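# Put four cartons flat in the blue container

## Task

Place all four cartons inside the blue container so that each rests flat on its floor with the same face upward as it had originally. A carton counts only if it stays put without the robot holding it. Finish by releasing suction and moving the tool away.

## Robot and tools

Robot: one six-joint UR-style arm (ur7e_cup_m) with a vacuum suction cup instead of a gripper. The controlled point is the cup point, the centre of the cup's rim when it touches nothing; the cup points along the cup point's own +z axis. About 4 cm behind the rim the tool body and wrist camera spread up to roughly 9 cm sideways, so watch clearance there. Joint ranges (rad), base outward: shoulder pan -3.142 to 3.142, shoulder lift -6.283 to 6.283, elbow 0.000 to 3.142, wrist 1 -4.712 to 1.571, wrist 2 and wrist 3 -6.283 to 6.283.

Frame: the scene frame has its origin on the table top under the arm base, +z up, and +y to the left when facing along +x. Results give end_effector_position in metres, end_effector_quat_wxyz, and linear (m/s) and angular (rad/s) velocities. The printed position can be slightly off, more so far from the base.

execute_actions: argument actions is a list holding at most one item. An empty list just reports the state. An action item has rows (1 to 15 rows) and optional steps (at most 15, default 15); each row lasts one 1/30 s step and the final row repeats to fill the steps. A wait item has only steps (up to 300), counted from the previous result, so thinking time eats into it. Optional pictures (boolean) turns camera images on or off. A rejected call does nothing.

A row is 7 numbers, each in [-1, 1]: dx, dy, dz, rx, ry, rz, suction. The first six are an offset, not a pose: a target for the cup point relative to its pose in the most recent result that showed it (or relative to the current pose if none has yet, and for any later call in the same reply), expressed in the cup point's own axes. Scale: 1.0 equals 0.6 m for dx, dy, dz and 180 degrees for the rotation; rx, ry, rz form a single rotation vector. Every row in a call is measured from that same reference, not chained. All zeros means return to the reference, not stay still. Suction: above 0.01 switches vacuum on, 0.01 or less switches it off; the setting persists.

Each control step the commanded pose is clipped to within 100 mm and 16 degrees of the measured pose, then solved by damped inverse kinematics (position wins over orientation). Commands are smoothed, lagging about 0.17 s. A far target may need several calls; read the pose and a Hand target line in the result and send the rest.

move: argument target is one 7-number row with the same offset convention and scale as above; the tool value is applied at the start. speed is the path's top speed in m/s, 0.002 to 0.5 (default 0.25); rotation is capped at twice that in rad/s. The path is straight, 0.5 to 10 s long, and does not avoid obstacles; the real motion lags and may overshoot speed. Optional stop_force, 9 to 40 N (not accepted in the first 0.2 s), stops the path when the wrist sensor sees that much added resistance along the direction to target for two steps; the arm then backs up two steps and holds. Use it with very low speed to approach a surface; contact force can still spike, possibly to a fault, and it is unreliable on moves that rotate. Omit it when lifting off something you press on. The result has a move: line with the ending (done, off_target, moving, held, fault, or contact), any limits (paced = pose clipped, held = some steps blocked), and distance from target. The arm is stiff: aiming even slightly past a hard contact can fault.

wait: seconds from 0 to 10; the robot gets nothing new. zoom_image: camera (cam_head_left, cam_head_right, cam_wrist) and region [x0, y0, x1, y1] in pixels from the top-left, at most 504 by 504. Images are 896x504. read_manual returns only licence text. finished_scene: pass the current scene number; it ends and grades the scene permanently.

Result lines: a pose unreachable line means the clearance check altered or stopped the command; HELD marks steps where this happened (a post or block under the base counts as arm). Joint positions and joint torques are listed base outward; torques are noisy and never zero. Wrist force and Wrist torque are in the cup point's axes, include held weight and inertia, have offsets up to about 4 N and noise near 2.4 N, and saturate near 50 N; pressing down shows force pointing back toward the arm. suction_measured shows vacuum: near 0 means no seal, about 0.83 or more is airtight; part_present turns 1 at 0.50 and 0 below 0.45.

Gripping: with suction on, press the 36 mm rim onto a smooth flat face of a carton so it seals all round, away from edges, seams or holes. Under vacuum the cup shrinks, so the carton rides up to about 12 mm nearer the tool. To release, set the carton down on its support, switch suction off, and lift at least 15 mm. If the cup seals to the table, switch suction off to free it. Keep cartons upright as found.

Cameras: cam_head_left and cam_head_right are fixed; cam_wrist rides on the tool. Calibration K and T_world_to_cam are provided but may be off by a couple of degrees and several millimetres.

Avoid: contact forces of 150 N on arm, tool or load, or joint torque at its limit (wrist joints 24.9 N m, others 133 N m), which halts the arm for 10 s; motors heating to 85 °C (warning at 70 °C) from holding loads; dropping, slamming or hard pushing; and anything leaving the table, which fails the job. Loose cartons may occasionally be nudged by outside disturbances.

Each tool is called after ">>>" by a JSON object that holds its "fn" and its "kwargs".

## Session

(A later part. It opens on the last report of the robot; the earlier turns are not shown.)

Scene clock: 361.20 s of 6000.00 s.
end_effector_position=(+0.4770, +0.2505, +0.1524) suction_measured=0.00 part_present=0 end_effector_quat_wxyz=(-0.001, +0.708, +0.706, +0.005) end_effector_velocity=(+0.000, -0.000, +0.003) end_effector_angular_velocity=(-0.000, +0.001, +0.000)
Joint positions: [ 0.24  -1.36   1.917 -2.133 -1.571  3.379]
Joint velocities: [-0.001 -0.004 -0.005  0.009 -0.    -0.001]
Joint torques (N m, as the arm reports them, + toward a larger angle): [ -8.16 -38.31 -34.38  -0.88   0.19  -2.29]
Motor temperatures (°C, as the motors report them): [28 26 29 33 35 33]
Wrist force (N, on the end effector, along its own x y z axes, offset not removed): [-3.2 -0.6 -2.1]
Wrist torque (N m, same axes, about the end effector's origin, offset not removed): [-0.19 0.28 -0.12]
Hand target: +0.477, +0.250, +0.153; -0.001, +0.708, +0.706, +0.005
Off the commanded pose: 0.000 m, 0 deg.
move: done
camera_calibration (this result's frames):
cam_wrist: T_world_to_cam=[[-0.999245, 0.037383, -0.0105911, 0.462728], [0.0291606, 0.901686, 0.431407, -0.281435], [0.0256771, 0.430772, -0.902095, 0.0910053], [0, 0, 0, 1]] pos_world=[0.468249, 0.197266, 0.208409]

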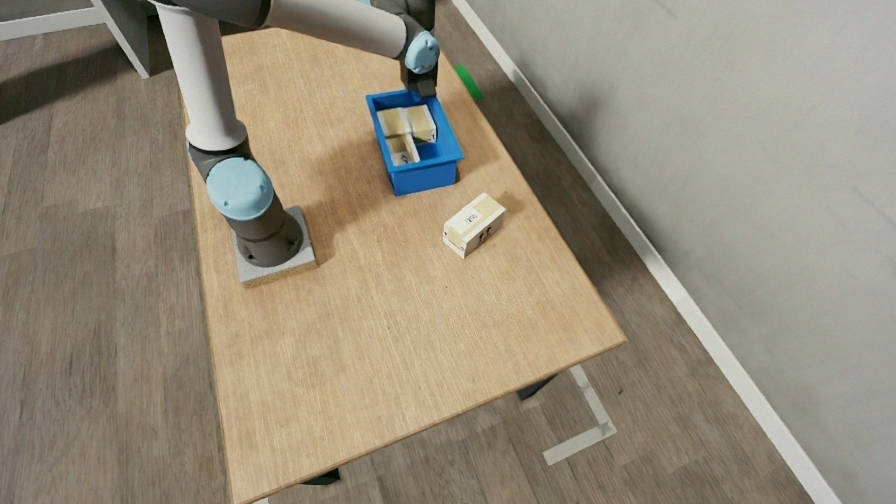

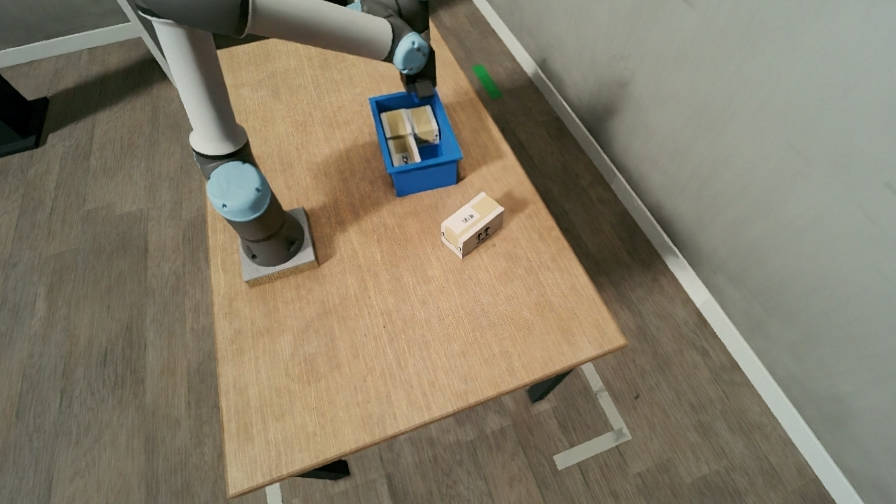

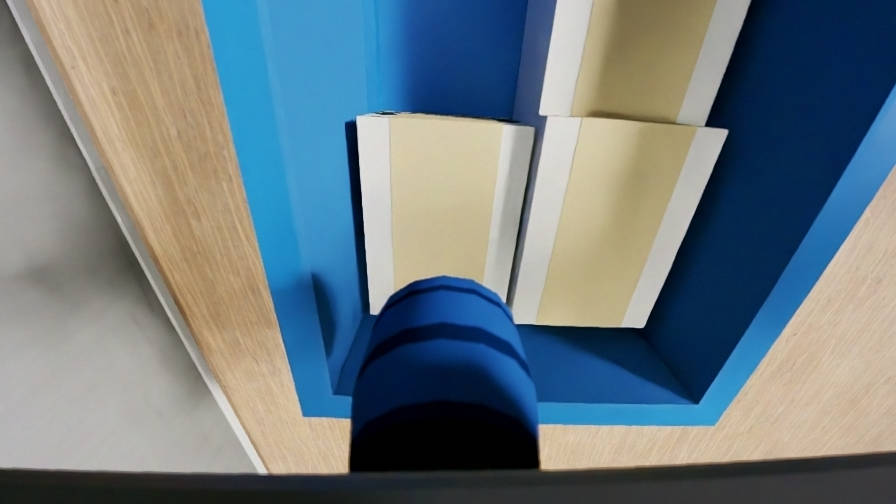

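>>> {"fn": "move", "kwargs": {"target": [-0.6442, 0.02, 0.0873, 0, 0, -0.1222, 0], "speed": 0.35}}

Scene clock: 368.93 s of 6000.00 s.
end_effector_position=(+0.4877, -0.1363, +0.0969) suction_measured=0.00 part_present=0 end_effector_quat_wxyz=(+0.001, +0.560, +0.828, +0.004) end_effector_velocity=(+0.000, -0.004, -0.000) end_effector_angular_velocity=(+0.002, -0.000, +0.001)
Joint positions: [-0.533 -1.349  2.071 -2.297 -1.571  2.223]
Joint velocities: [-0.007  0.004 -0.004  0.001  0.002 -0.008]
Joint torques (N m, as the arm reports them, + toward a larger angle): [ -7.7  -20.95 -34.05  -4.17   2.46  -2.1 ]
Motor temperatures (°C, as the motors report them): [28 26 29 33 35 33]
Wrist force (N, on the end effector, along its own x y z axes, offset not removed): [-4.0 2.6 2.8]
Wrist torque (N m, same axes, about the end effector's origin, offset not removed): [0.36 0.61 -0.14]
Hand target: +0.488, -0.137, +0.097; +0.001, +0.560, +0.828, +0.004
Off the commanded pose: 0.001 m, 0 deg.
After step 90, 2.90 s passed at rest.
move: done
camera_calibration (this result's frames):
cam_wrist: T_world_to_cam=[[-0.940632, -0.339245, -0.0111385, 0.407432], [-0.311323, 0.849209, 0.426524, 0.250315], [-0.135237, 0.40467, -0.904408, 0.282438], [0, 0, 0, 1]] pos_world=[0.499368, -0.188644, 0.153212]

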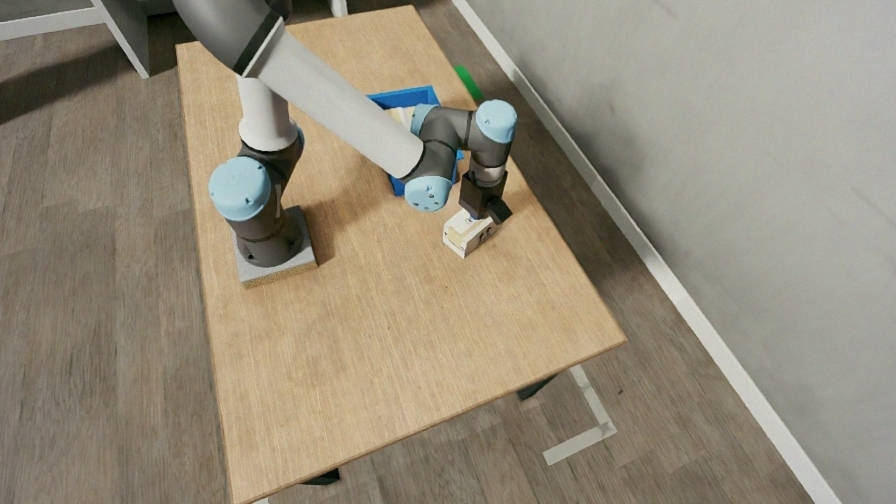

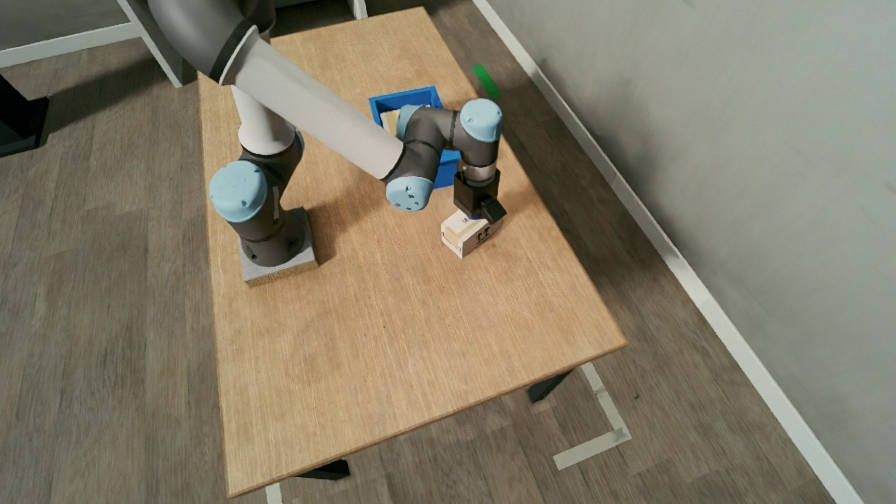

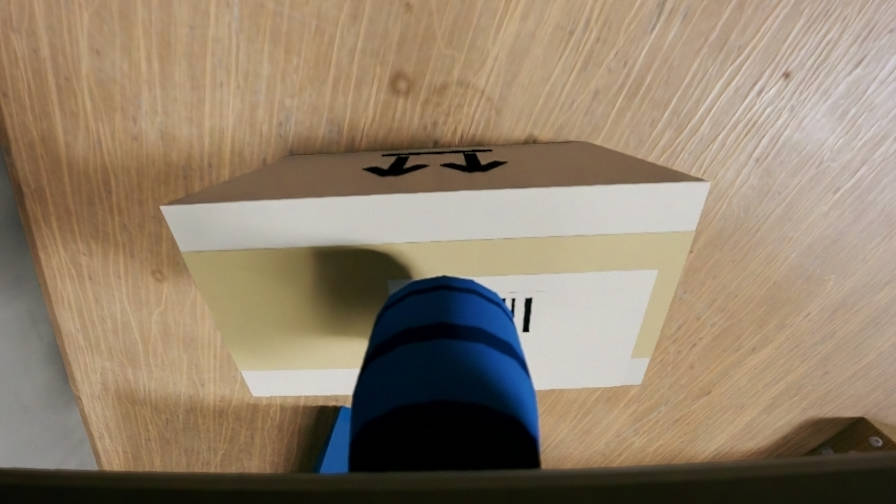

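>>> {"fn": "move", "kwargs": {"target": [0.0032, -0.0043, 0.02, 0, 0, 0, 1], "speed": 0.03}}

>>> {"fn": "move", "kwargs": {"target": [0, 0, 0.07, 0, 0, 0, 1], "speed": 0.008, "stop_force": 9}}

Scene clock: 391.03 s of 6000.00 s.
end_effector_position=(+0.4847, -0.1353, +0.0851) suction_measured=0.00 part_present=0 end_effector_quat_wxyz=(+0.001, +0.560, +0.828, +0.004) end_effector_velocity=(-0.000, +0.001, -0.002) end_effector_angular_velocity=(-0.000, -0.000, +0.001)
Joint positions: [-0.535 -1.334  2.092 -2.332 -1.571  2.221]
Joint velocities: [ 0.001  0.003  0.004 -0.008 -0.    -0.   ]
Joint torques (N m, as the arm reports them, + toward a larger angle): [ -9.46 -20.99  -4.78  -4.03  -2.48  -2.15]
Motor temperatures (°C, as the motors report them): [28 26 29 33 35 33]
Wrist force (N, on the end effector, along its own x y z axes, offset not removed): [-1.3 2.2 -0.2]
Wrist torque (N m, same axes, about the end effector's origin, offset not removed): [0.32 0.40 -0.14]
Hand target: +0.485, -0.135, +0.085; +0.001, +0.560, +0.828, +0.004
Off the commanded pose: 0.000 m, 0 deg.
After step 90, 18.30 s passed at rest.
move: done
camera_calibration (this result's frames):
cam_wrist: T_world_to_cam=[[-0.940629, -0.339251, -0.0112458, 0.404823], [-0.311354, 0.849137, 0.426643, 0.253619], [-0.13519, 0.404814, -0.90435, 0.27102], [0, 0, 0, 1]] pos_world=[0.496393, -0.187734, 0.141445]

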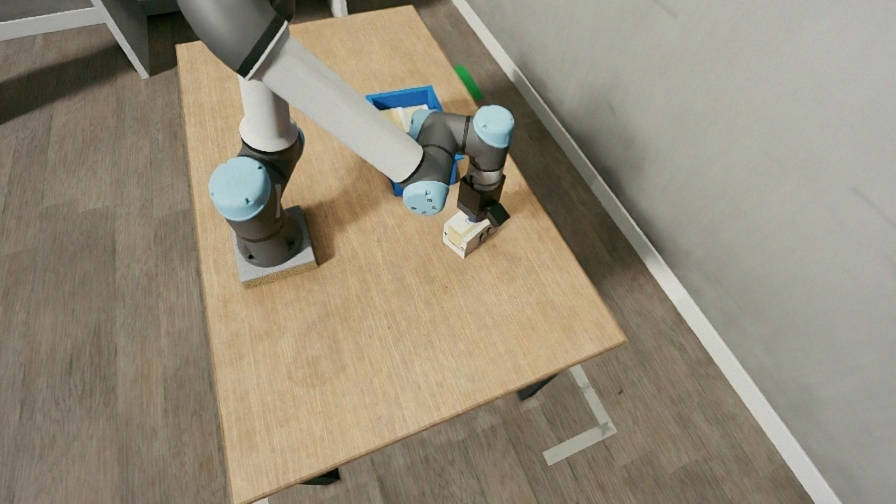

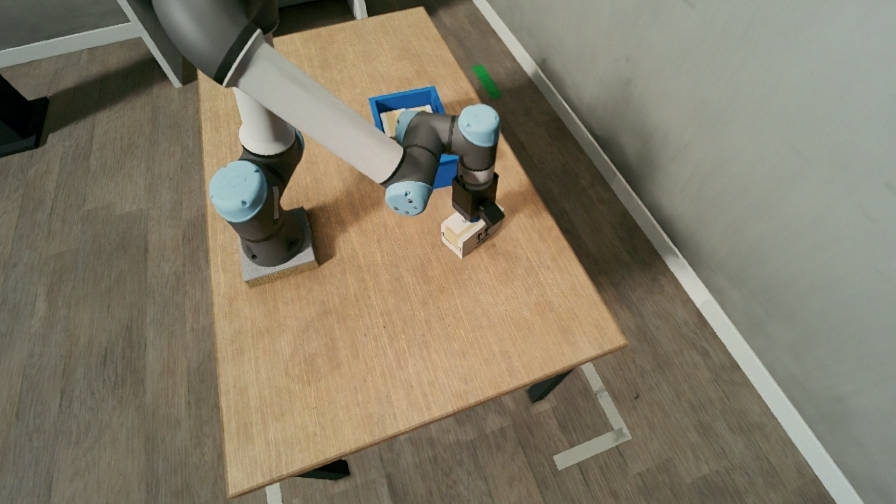

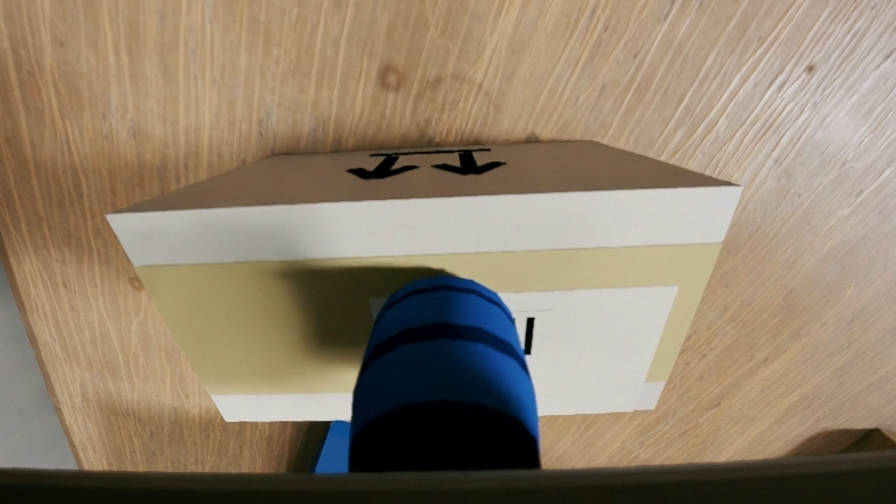

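Scene clock: 393.67 s of 6000.00 s.
end_effector_position=(+0.4848, -0.1352, +0.0671) suction_measured=0.99 part_present=1 end_effector_quat_wxyz=(+0.001, +0.560, +0.828, +0.004) end_effector_velocity=(-0.001, -0.000, +0.001) end_effector_angular_velocity=(+0.002, +0.003, -0.000)
Joint positions: [-0.535 -1.3    2.109 -2.384 -1.571  2.221]
Joint velocities: [-0.002 -0.003 -0.     0.007 -0.    -0.001]
Joint torques (N m, as the arm reports them, + toward a larger angle): [  2.43 -21.85 -16.04   2.09   0.81   0.68]
Motor temperatures (°C, as the motors report them): [28 26 29 33 35 33]
Wrist force (N, on the end effector, along its own x y z axes, offset not removed): [0.3 -1.8 -33.4]
Wrist torque (N m, same axes, about the end effector's origin, offset not removed): [0.18 0.40 -0.07]
Hand target: +0.485, -0.135, +0.067; +0.001, +0.560, +0.828, +0.004
Off the commanded pose: 0.024 m, 0 deg.
move: contact
camera_calibration (this result's frames):
cam_wrist: T_world_to_cam=[[-0.940629, -0.339249, -0.0113002, 0.404703], [-0.311389, 0.849174, 0.426544, 0.261244], [-0.135109, 0.404738, -0.904396, 0.254626], [0, 0, 0, 1]] pos_world=[0.496426, -0.187603, 0.123424]

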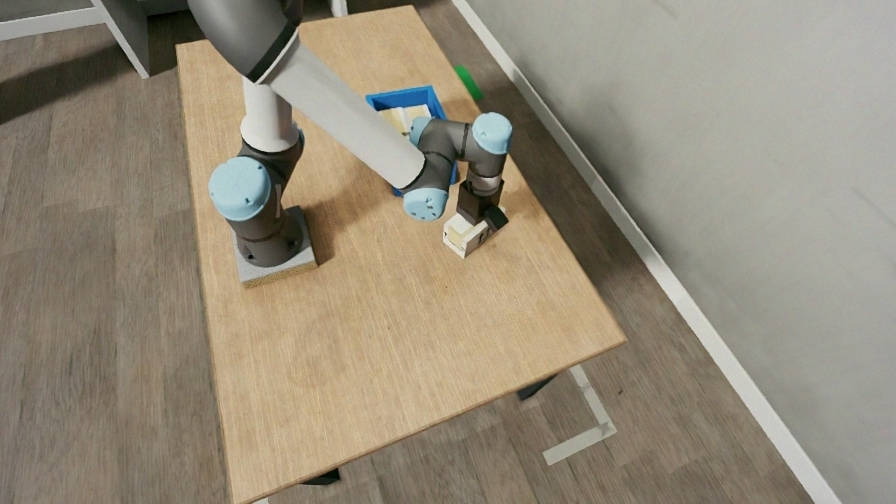

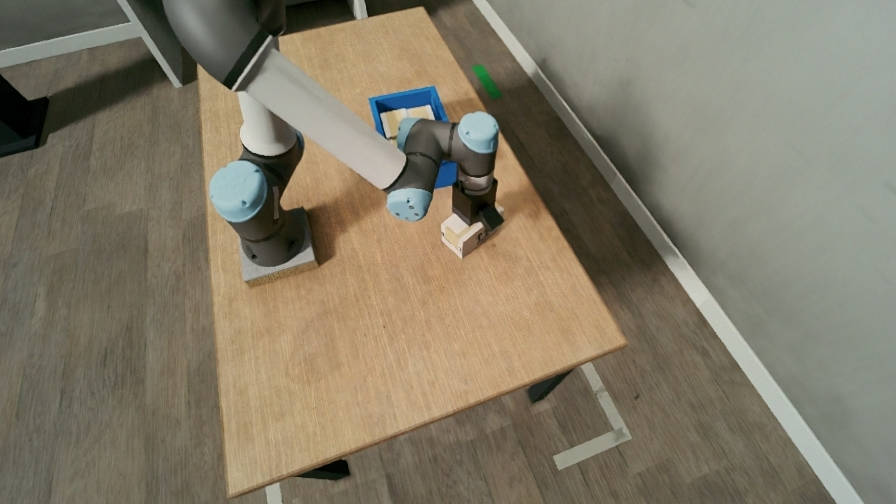

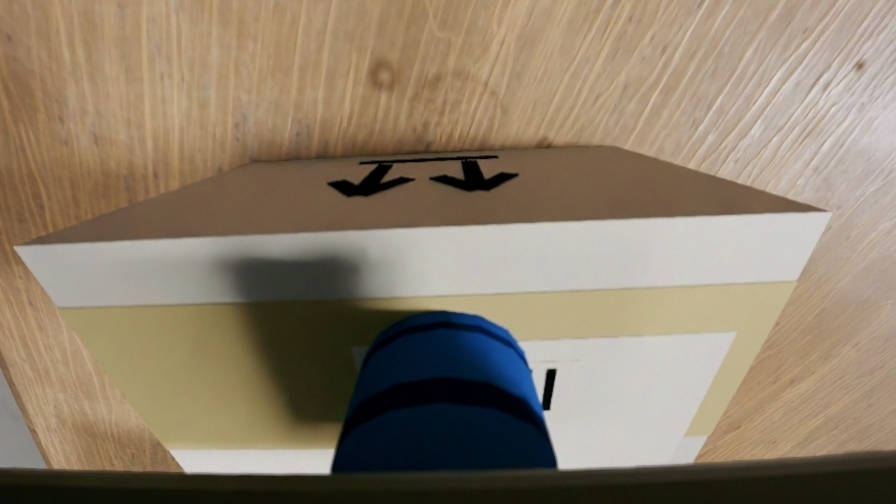

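D is gripped: contact at z=0.0671 and suction reads 0.99. Next I lift it straight up, then carry it to the slot and turn it into line.

>>> {"fn": "move", "kwargs": {"target": [0, 0, -0.2215, 0, 0, 0, 1], "speed": 0.15}}

>>> {"fn": "move", "kwargs": {"target": [0.4055, 0.1426, 0, 0, 0, 0.6528, 1], "speed": 0.3}}

Scene clock: 418.53 s of 6000.00 s.
end_effector_position=(+0.4842, -0.1361, +0.1999) suction_measured=0.99 part_present=1 end_effector_quat_wxyz=(+0.001, +0.560, +0.828, +0.004) end_effector_velocity=(+0.000, +0.001, +0.002) end_effector_angular_velocity=(+0.001, +0.001, +0.001)
Joint positions: [-0.535 -1.503  1.939 -2.011 -1.571  2.221]
Joint velocities: [ 0.001 -0.002 -0.004  0.007  0.    -0.   ]
Joint torques (N m, as the arm reports them, + toward a larger angle): [ -7.51 -36.51 -36.96  -0.93   1.01  -2.28]
Motor temperatures (°C, as the motors report them): [28 26 29 33 35 33]
Wrist force (N, on the end effector, along its own x y z axes, offset not removed): [-1.4 -1.1 3.6]
Wrist torque (N m, same axes, about the end effector's origin, offset not removed): [-0.41 0.24 0.00]
Hand target: +0.484, -0.136, +0.200; +0.001, +0.560, +0.828, +0.004
Off the commanded pose: 0.000 m, 0 deg.
After step 90, 20.40 s passed at rest.
move: done
camera_calibration (this result's frames):
cam_wrist: T_world_to_cam=[[-0.940622, -0.339262, -0.0114164, 0.405377], [-0.31145, 0.849157, 0.426534, 0.205182], [-0.135013, 0.404764, -0.904399, 0.374943], [0, 0, 0, 1]] pos_world=[0.495833, -0.188465, 0.256209]

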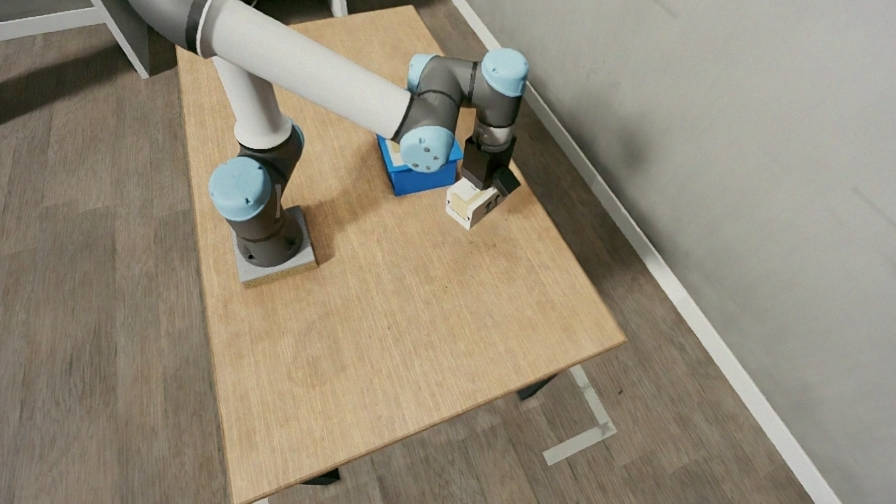

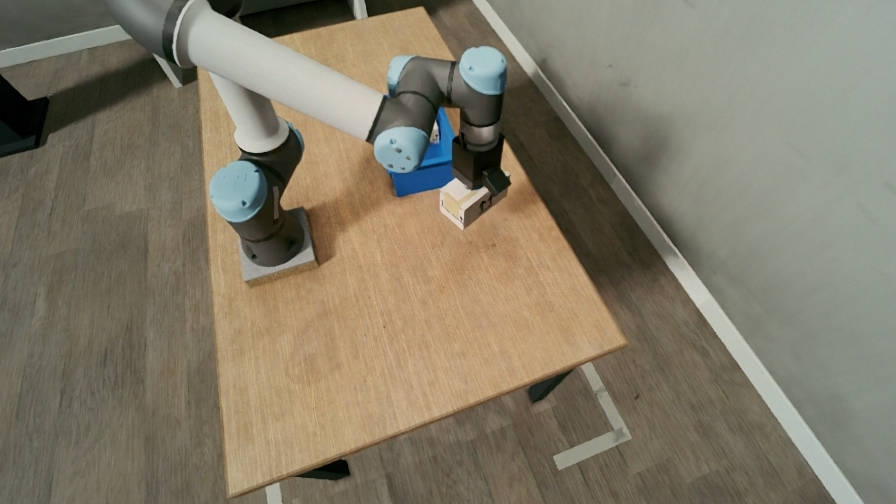

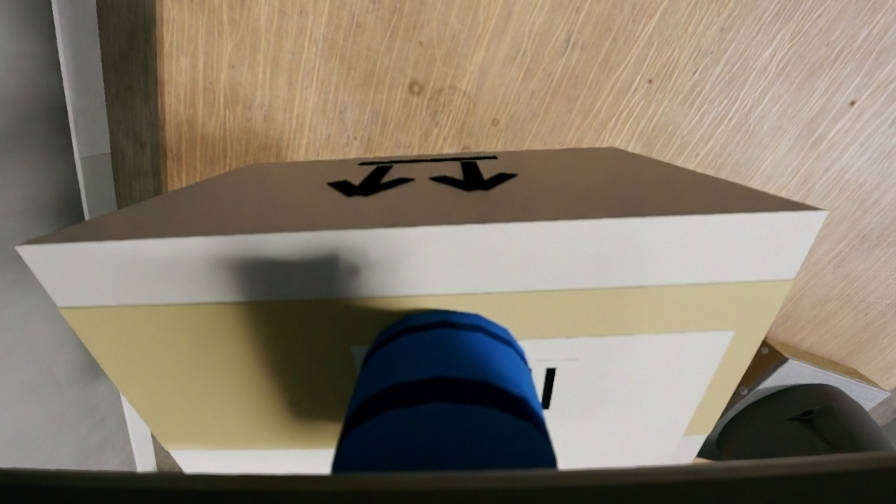

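Scene clock: 422.53 s of 6000.00 s.
end_effector_position=(+0.4735, +0.1219, +0.2019) suction_measured=0.99 part_present=1 end_effector_quat_wxyz=(-0.004, +0.999, -0.049, +0.003) end_effector_velocity=(+0.000, +0.001, +0.000) end_effector_angular_velocity=(-0.002, +0.001, -0.015)
Joint positions: [-0.017 -1.535  1.973 -2.013 -1.571  4.788]
Joint velocities: [ 0.004  0.001 -0.002  0.002 -0.002  0.019]
Joint torques (N m, as the arm reports them, + toward a larger angle): [  7.29 -17.87 -38.95  -0.97  -2.43   1.93]
Motor temperatures (°C, as the motors report them): [28 26 29 33 35 33]
Wrist force (N, on the end effector, along its own x y z axes, offset not removed): [-1.3 0.8 4.7]
Wrist torque (N m, same axes, about the end effector's origin, offset not removed): [0.14 0.31 -0.10]
Hand target: +0.474, +0.122, +0.202; -0.004, +0.999, -0.049, +0.003
Off the commanded pose: 0.001 m, 0 deg.
move: done
camera_calibration (this result's frames):
cam_wrist: T_world_to_cam=[[0.131821, 0.991267, 0.00362294, -0.190171], [0.895196, -0.120614, 0.429042, -0.471755], [0.425732, -0.0533136, -0.903277, 0.0609717], [0, 0, 0, 1]] pos_world=[0.421424, 0.134861, 0.258166]

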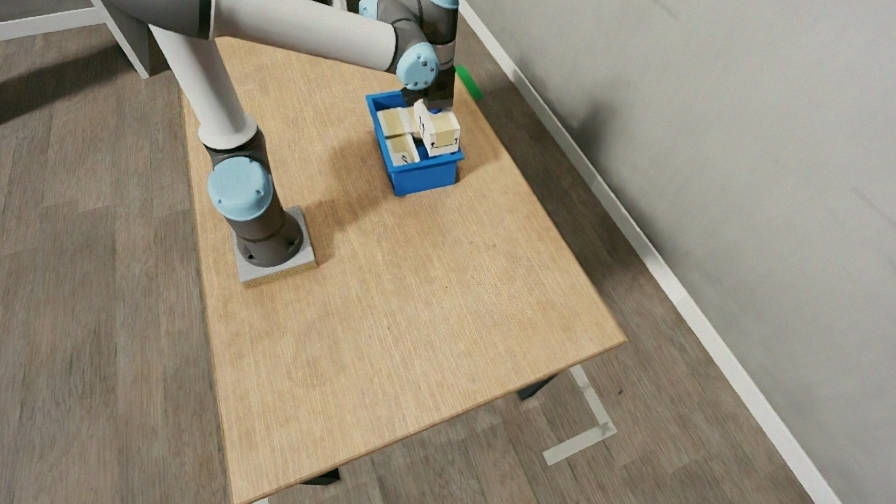

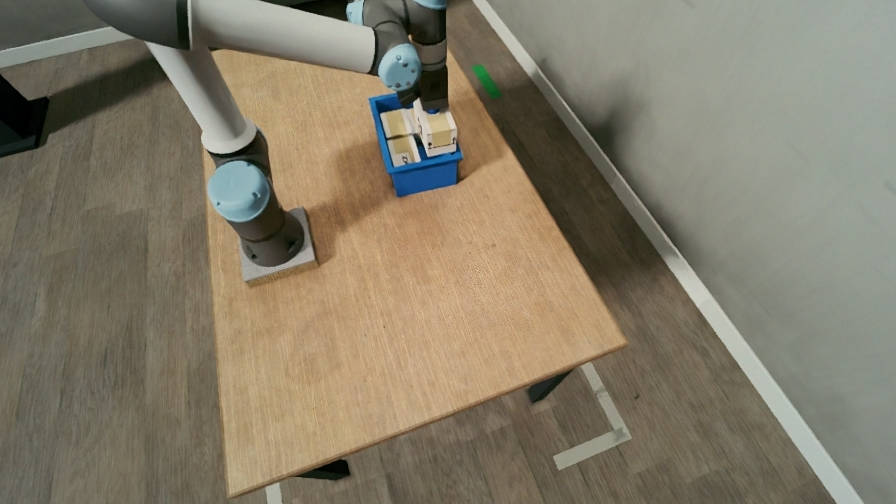

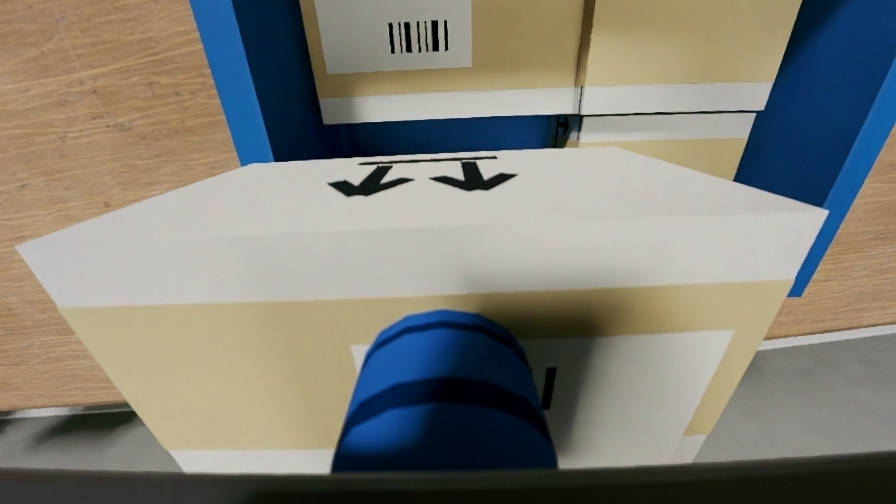

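>>> {"fn": "move", "kwargs": {"target": [0, 0, 0.0865, 0, 0, 0, 1], "speed": 0.12}}

Scene clock: 441.80 s of 6000.00 s.
end_effector_position=(+0.4738, +0.1224, +0.1824) suction_measured=0.99 part_present=1 end_effector_quat_wxyz=(-0.004, +0.999, -0.049, +0.004) end_effector_velocity=(-0.000, +0.000, -0.000) end_effector_angular_velocity=(+0.000, +0.001, -0.001)
Joint positions: [-0.017 -1.513  2.005 -2.069 -1.571  4.79 ]
Joint velocities: [ 0.    -0.     0.     0.     0.     0.001]
Joint torques (N m, as the arm reports them, + toward a larger angle): [  0.52 -24.44 -25.23  -3.4    0.25  -0.14]
Motor temperatures (°C, as the motors report them): [28 26 29 33 35 33]
Wrist force (N, on the end effector, along its own x y z axes, offset not removed): [-3.8 1.6 -0.7]
Wrist torque (N m, same axes, about the end effector's origin, offset not removed): [-0.19 0.28 0.13]
Hand target: +0.474, +0.122, +0.182; -0.004, +0.999, -0.049, +0.004
Off the commanded pose: 0.032 m, 0 deg.
FORCE FAULT: contact force on the arm reached its limit, and the arm stopped for 10 seconds. The contact can be on any part of the arm, not only on its tool. The arm's remaining commands of this call were not run. The arm holds still and accepts commands again. Move the arm away from the contact; if what it grips holds it there, let go first. Pushing or pulling that hard again can fault the arm again.
After step 90, 5.87 s passed at rest.
move: fault
camera_calibration (this result's frames):
cam_wrist: T_world_to_cam=[[0.132575, 0.991165, 0.00408384, -0.191034], [0.894523, -0.121421, 0.430215, -0.463331], [0.42691, -0.0533828, -0.902717, 0.0426374], [0, 0, 0, 1]] pos_world=[0.421584, 0.135364, 0.238602]

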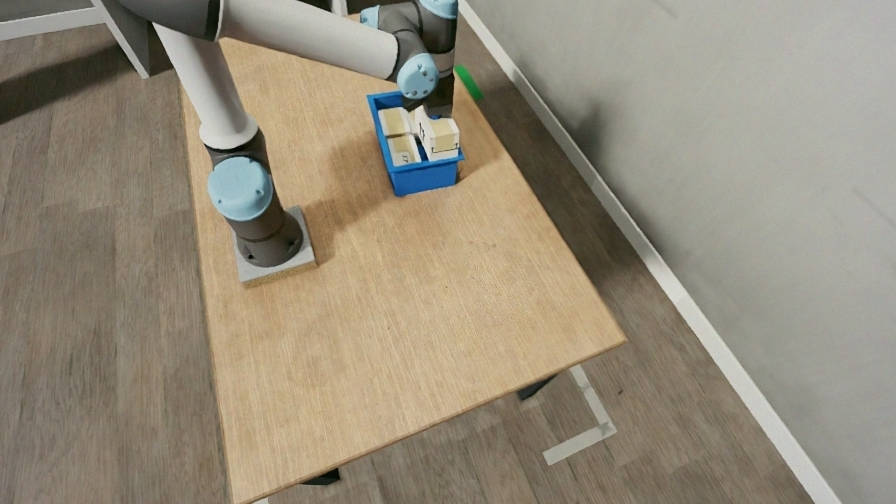

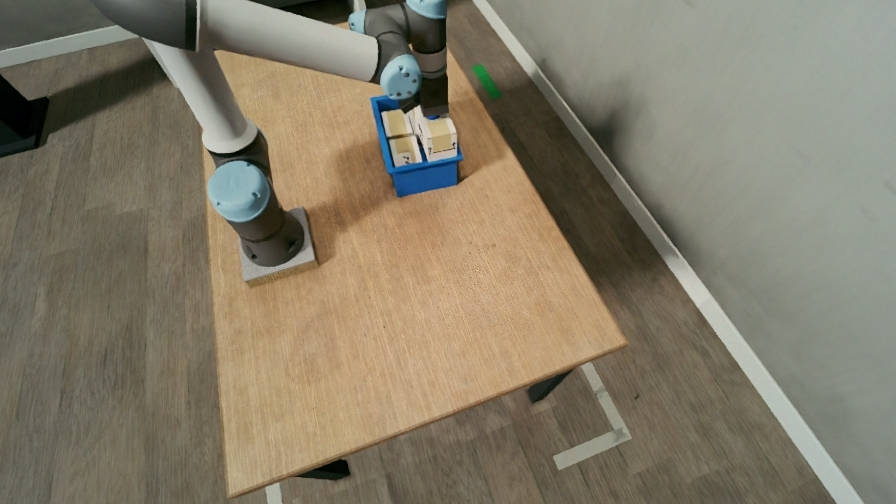

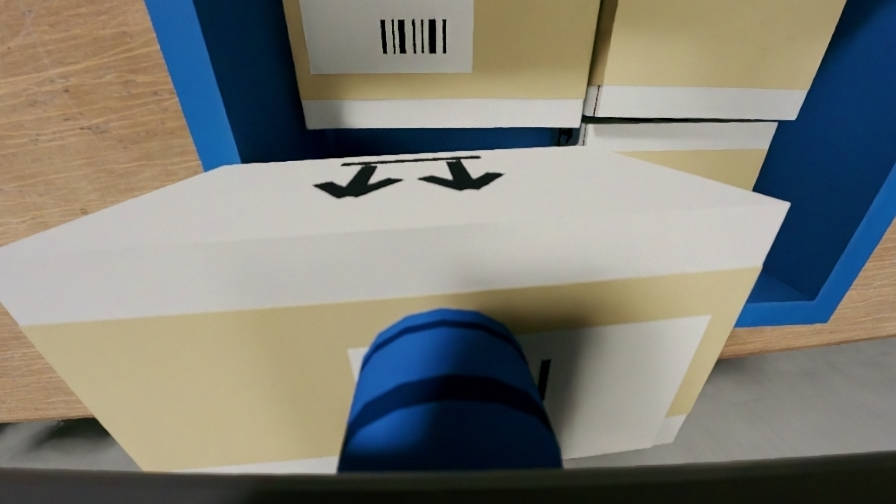

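That descent ended in a force fault, which means a 10 s stop. D hit something at cup z≈0.182, well above where I expected any contact. I went down at 0.12 m/s with no force limit, trusting slot edges that came only from my image measurements, and that was too fast. I'll check what it hit before moving again.

>>> {"fn": "zoom_image", "kwargs": {"camera": "cam_head_right", "region": [350, 60, 490, 200]}}

>>> {"fn": "zoom_image", "kwargs": {"camera": "cam_head_left", "region": [350, 60, 490, 200]}}

Region (350, 60, 490, 200) of cam_head_right's 896x504 image, scaled by 3.600, with more detail than that image has.

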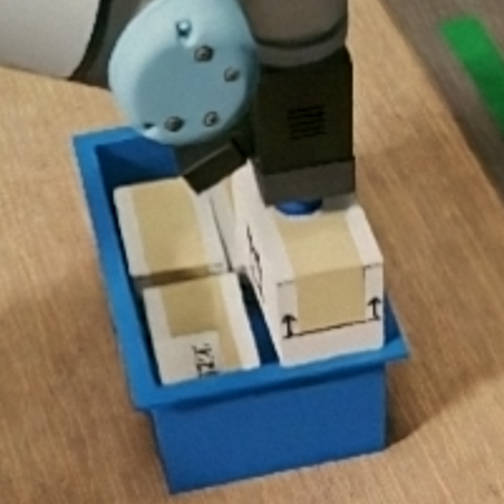

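Region (350, 60, 490, 200) of cam_head_left's 896x504 image, scaled by 3.600, with more detail than that image has.

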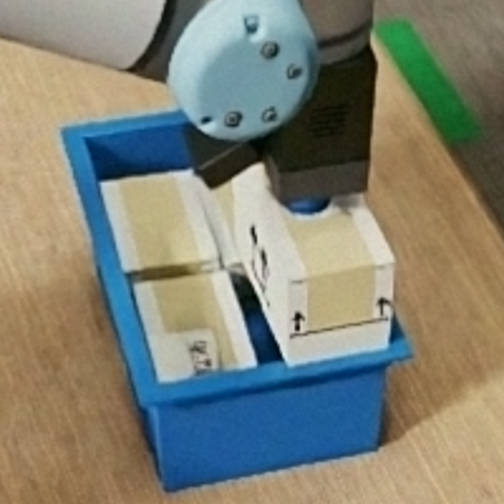

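>>> {"fn": "zoom_image", "kwargs": {"camera": "cam_wrist", "region": [0, 0, 448, 300]}}

Region (0, 0, 448, 300) of cam_wrist's 896x504 image, scaled by 1.125, with more detail than that image has; it fills the top 338 rows of this view, and the rest is white.

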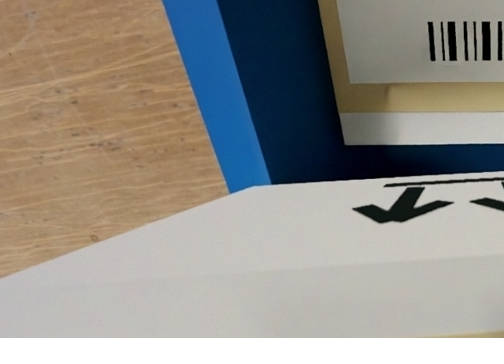

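The cause is clear from the images. D sits about 9 mm too far toward the front wall, so its bottom edge came down on the front rim. The fix is to lift slightly, shift it about 9 mm toward B and about 1.5 mm toward A, then descend slowly with a force limit.

>>> {"fn": "move", "kwargs": {"target": [0, 0, -0.02, 0, 0, 0, 1], "speed": 0.03}}

>>> {"fn": "move", "kwargs": {"target": [-0.0025, -0.015, 0, 0, 0, 0, 1], "speed": 0.03}}

Scene clock: 486.90 s of 6000.00 s.
end_effector_position=(+0.4737, +0.1223, +0.1941) suction_measured=0.99 part_present=1 end_effector_quat_wxyz=(-0.004, +0.999, -0.049, +0.004) end_effector_velocity=(+0.000, +0.000, +0.003) end_effector_angular_velocity=(-0.000, -0.001, +0.001)
Joint positions: [-0.017 -1.527  1.987 -2.036 -1.571  4.79 ]
Joint velocities: [ 0.    -0.003 -0.004  0.007  0.    -0.001]
Joint torques (N m, as the arm reports them, + toward a larger angle): [ -2.61 -34.05 -39.23  -0.95   0.18  -0.72]
Motor temperatures (°C, as the motors report them): [28 26 29 33 35 33]
Wrist force (N, on the end effector, along its own x y z axes, offset not removed): [-2.4 5.9 5.0]
Wrist torque (N m, same axes, about the end effector's origin, offset not removed): [0.89 -0.03 -0.02]
Hand target: +0.474, +0.122, +0.194; -0.004, +0.999, -0.049, +0.004
Off the commanded pose: 0.000 m, 0 deg.
After step 90, 41.30 s passed at rest.
move: done
camera_calibration (this result's frames):
cam_wrist: T_world_to_cam=[[0.132576, 0.991164, 0.00408547, -0.190983], [0.894516, -0.121422, 0.43023, -0.468324], [0.426924, -0.0533835, -0.90271, 0.053264], [0, 0, 0, 1]] pos_world=[0.421503, 0.135274, 0.250349]

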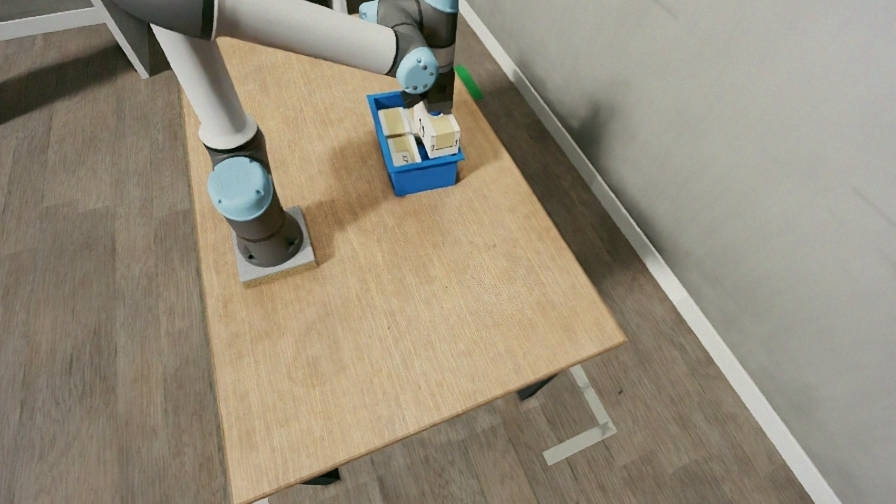

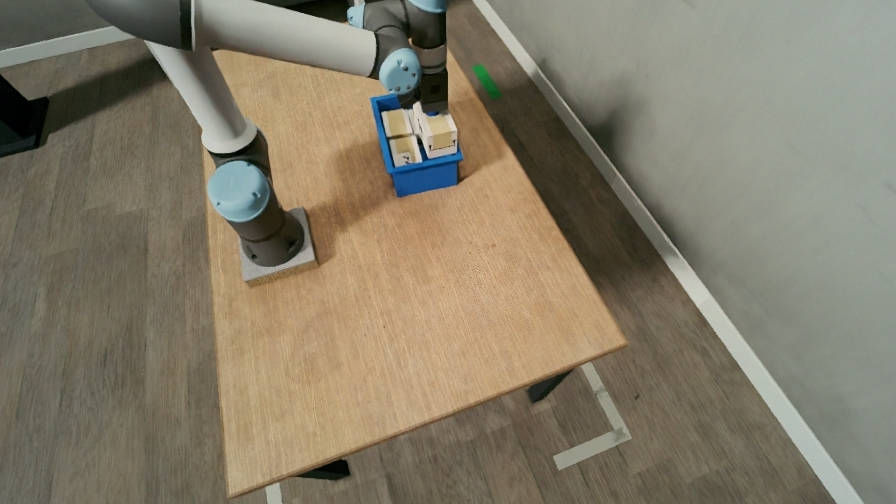

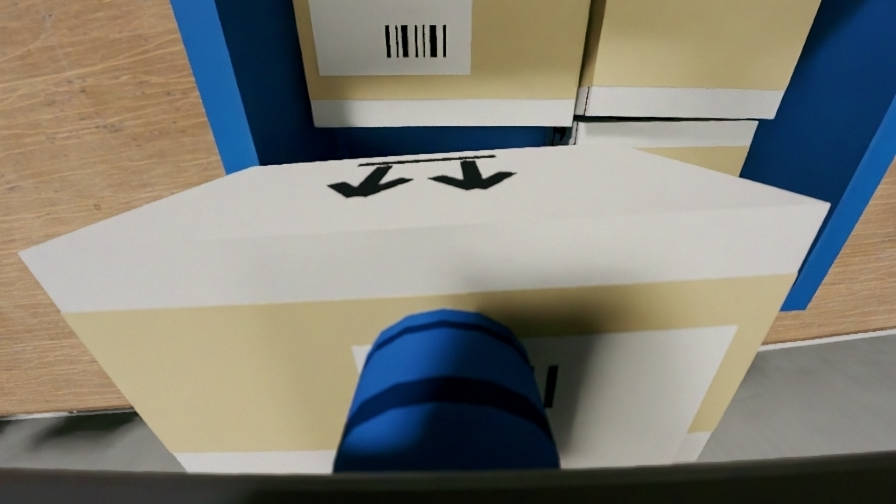

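Scene clock: 487.67 s of 6000.00 s.
end_effector_position=(+0.4731, +0.1312, +0.1942) suction_measured=0.99 part_present=1 end_effector_quat_wxyz=(-0.004, +0.999, -0.049, +0.004) end_effector_velocity=(-0.000, +0.002, +0.000) end_effector_angular_velocity=(+0.000, -0.000, -0.002)
Joint positions: [ 0.002 -1.523  1.982 -2.036 -1.571  4.809]
Joint velocities: [ 0.004  0.    -0.001  0.001 -0.     0.006]
Joint torques (N m, as the arm reports them, + toward a larger angle): [  7.21 -17.82 -39.08  -3.83   0.18   2.01]
Motor temperatures (°C, as the motors report them): [28 26 29 33 35 33]
Wrist force (N, on the end effector, along its own x y z axes, offset not removed): [-4.3 4.2 1.4]
Wrist torque (N m, same axes, about the end effector's origin, offset not removed): [0.66 0.53 0.02]
Hand target: +0.473, +0.131, +0.194; -0.004, +0.999, -0.049, +0.004
Off the commanded pose: 0.000 m, 0 deg.
move: done
camera_calibration (this result's frames):
cam_wrist: T_world_to_cam=[[0.132562, 0.991166, 0.00420239, -0.199717], [0.894497, -0.121457, 0.43026, -0.466752], [0.42697, -0.053277, -0.902695, 0.054023], [0, 0, 0, 1]] pos_world=[0.420917, 0.144141, 0.25043]

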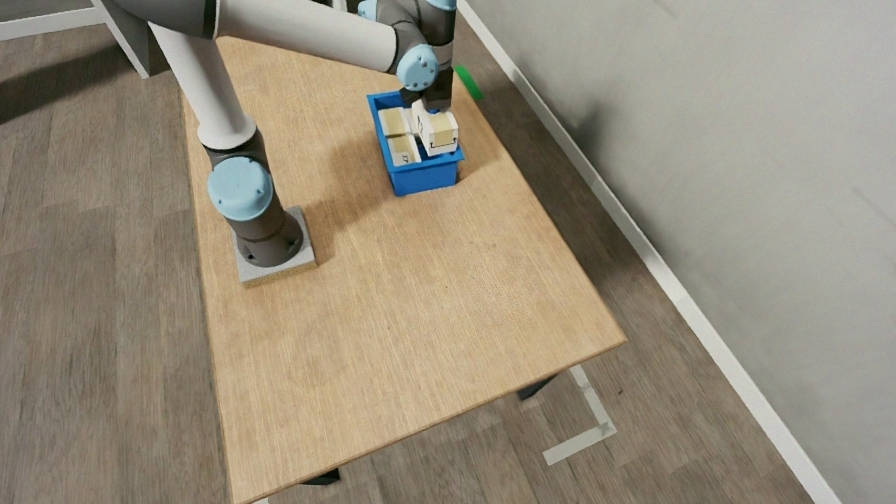

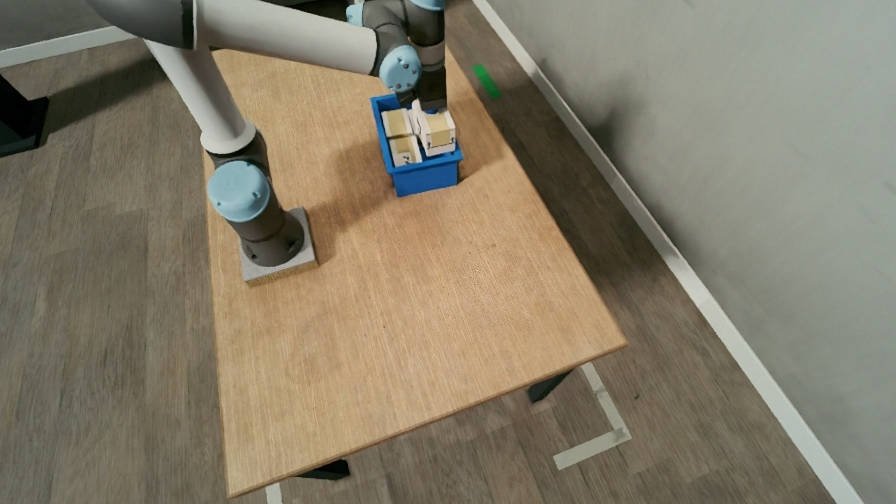

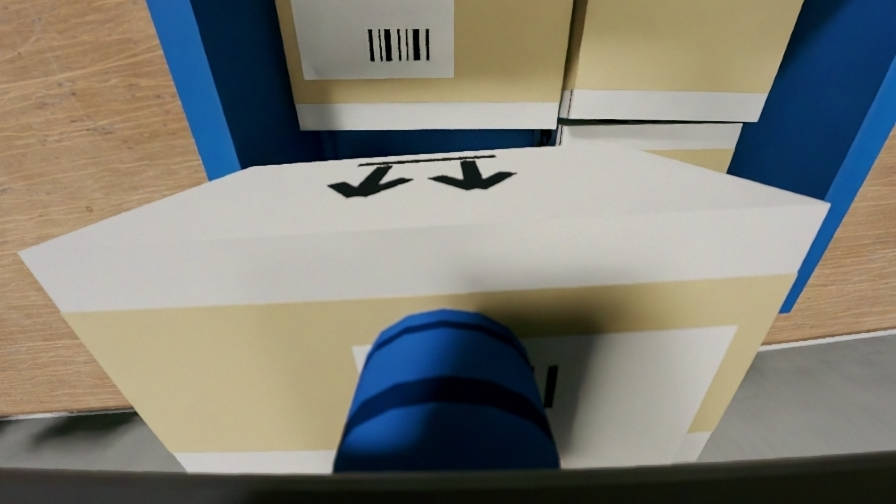

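>>> {"fn": "zoom_image", "kwargs": {"camera": "cam_wrist", "region": [180, 60, 660, 220]}}

Region (180, 60, 660, 220) of cam_wrist's 896x504 image, scaled by 1.050, with more detail than that image has.

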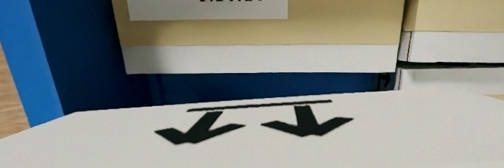

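>>> {"fn": "zoom_image", "kwargs": {"camera": "cam_wrist", "region": [180, 100, 340, 200]}}

>>> {"fn": "zoom_image", "kwargs": {"camera": "cam_wrist", "region": [500, 80, 680, 190]}}

Region (180, 100, 340, 200) of cam_wrist's 896x504 image, scaled by 3.150, with more detail than that image has; it fills the top 315 rows of this view, and the rest is white.

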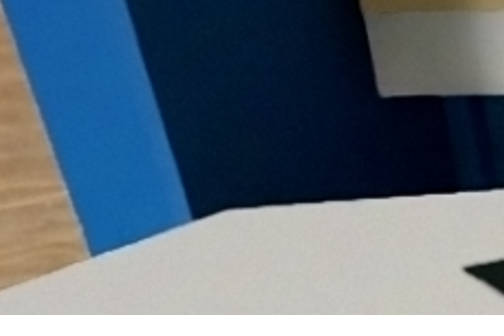

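Region (500, 80, 680, 190) of cam_wrist's 896x504 image, scaled by 2.800, with more detail than that image has.

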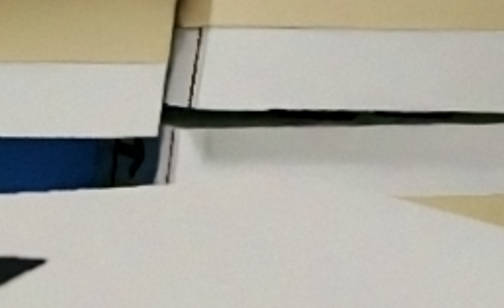

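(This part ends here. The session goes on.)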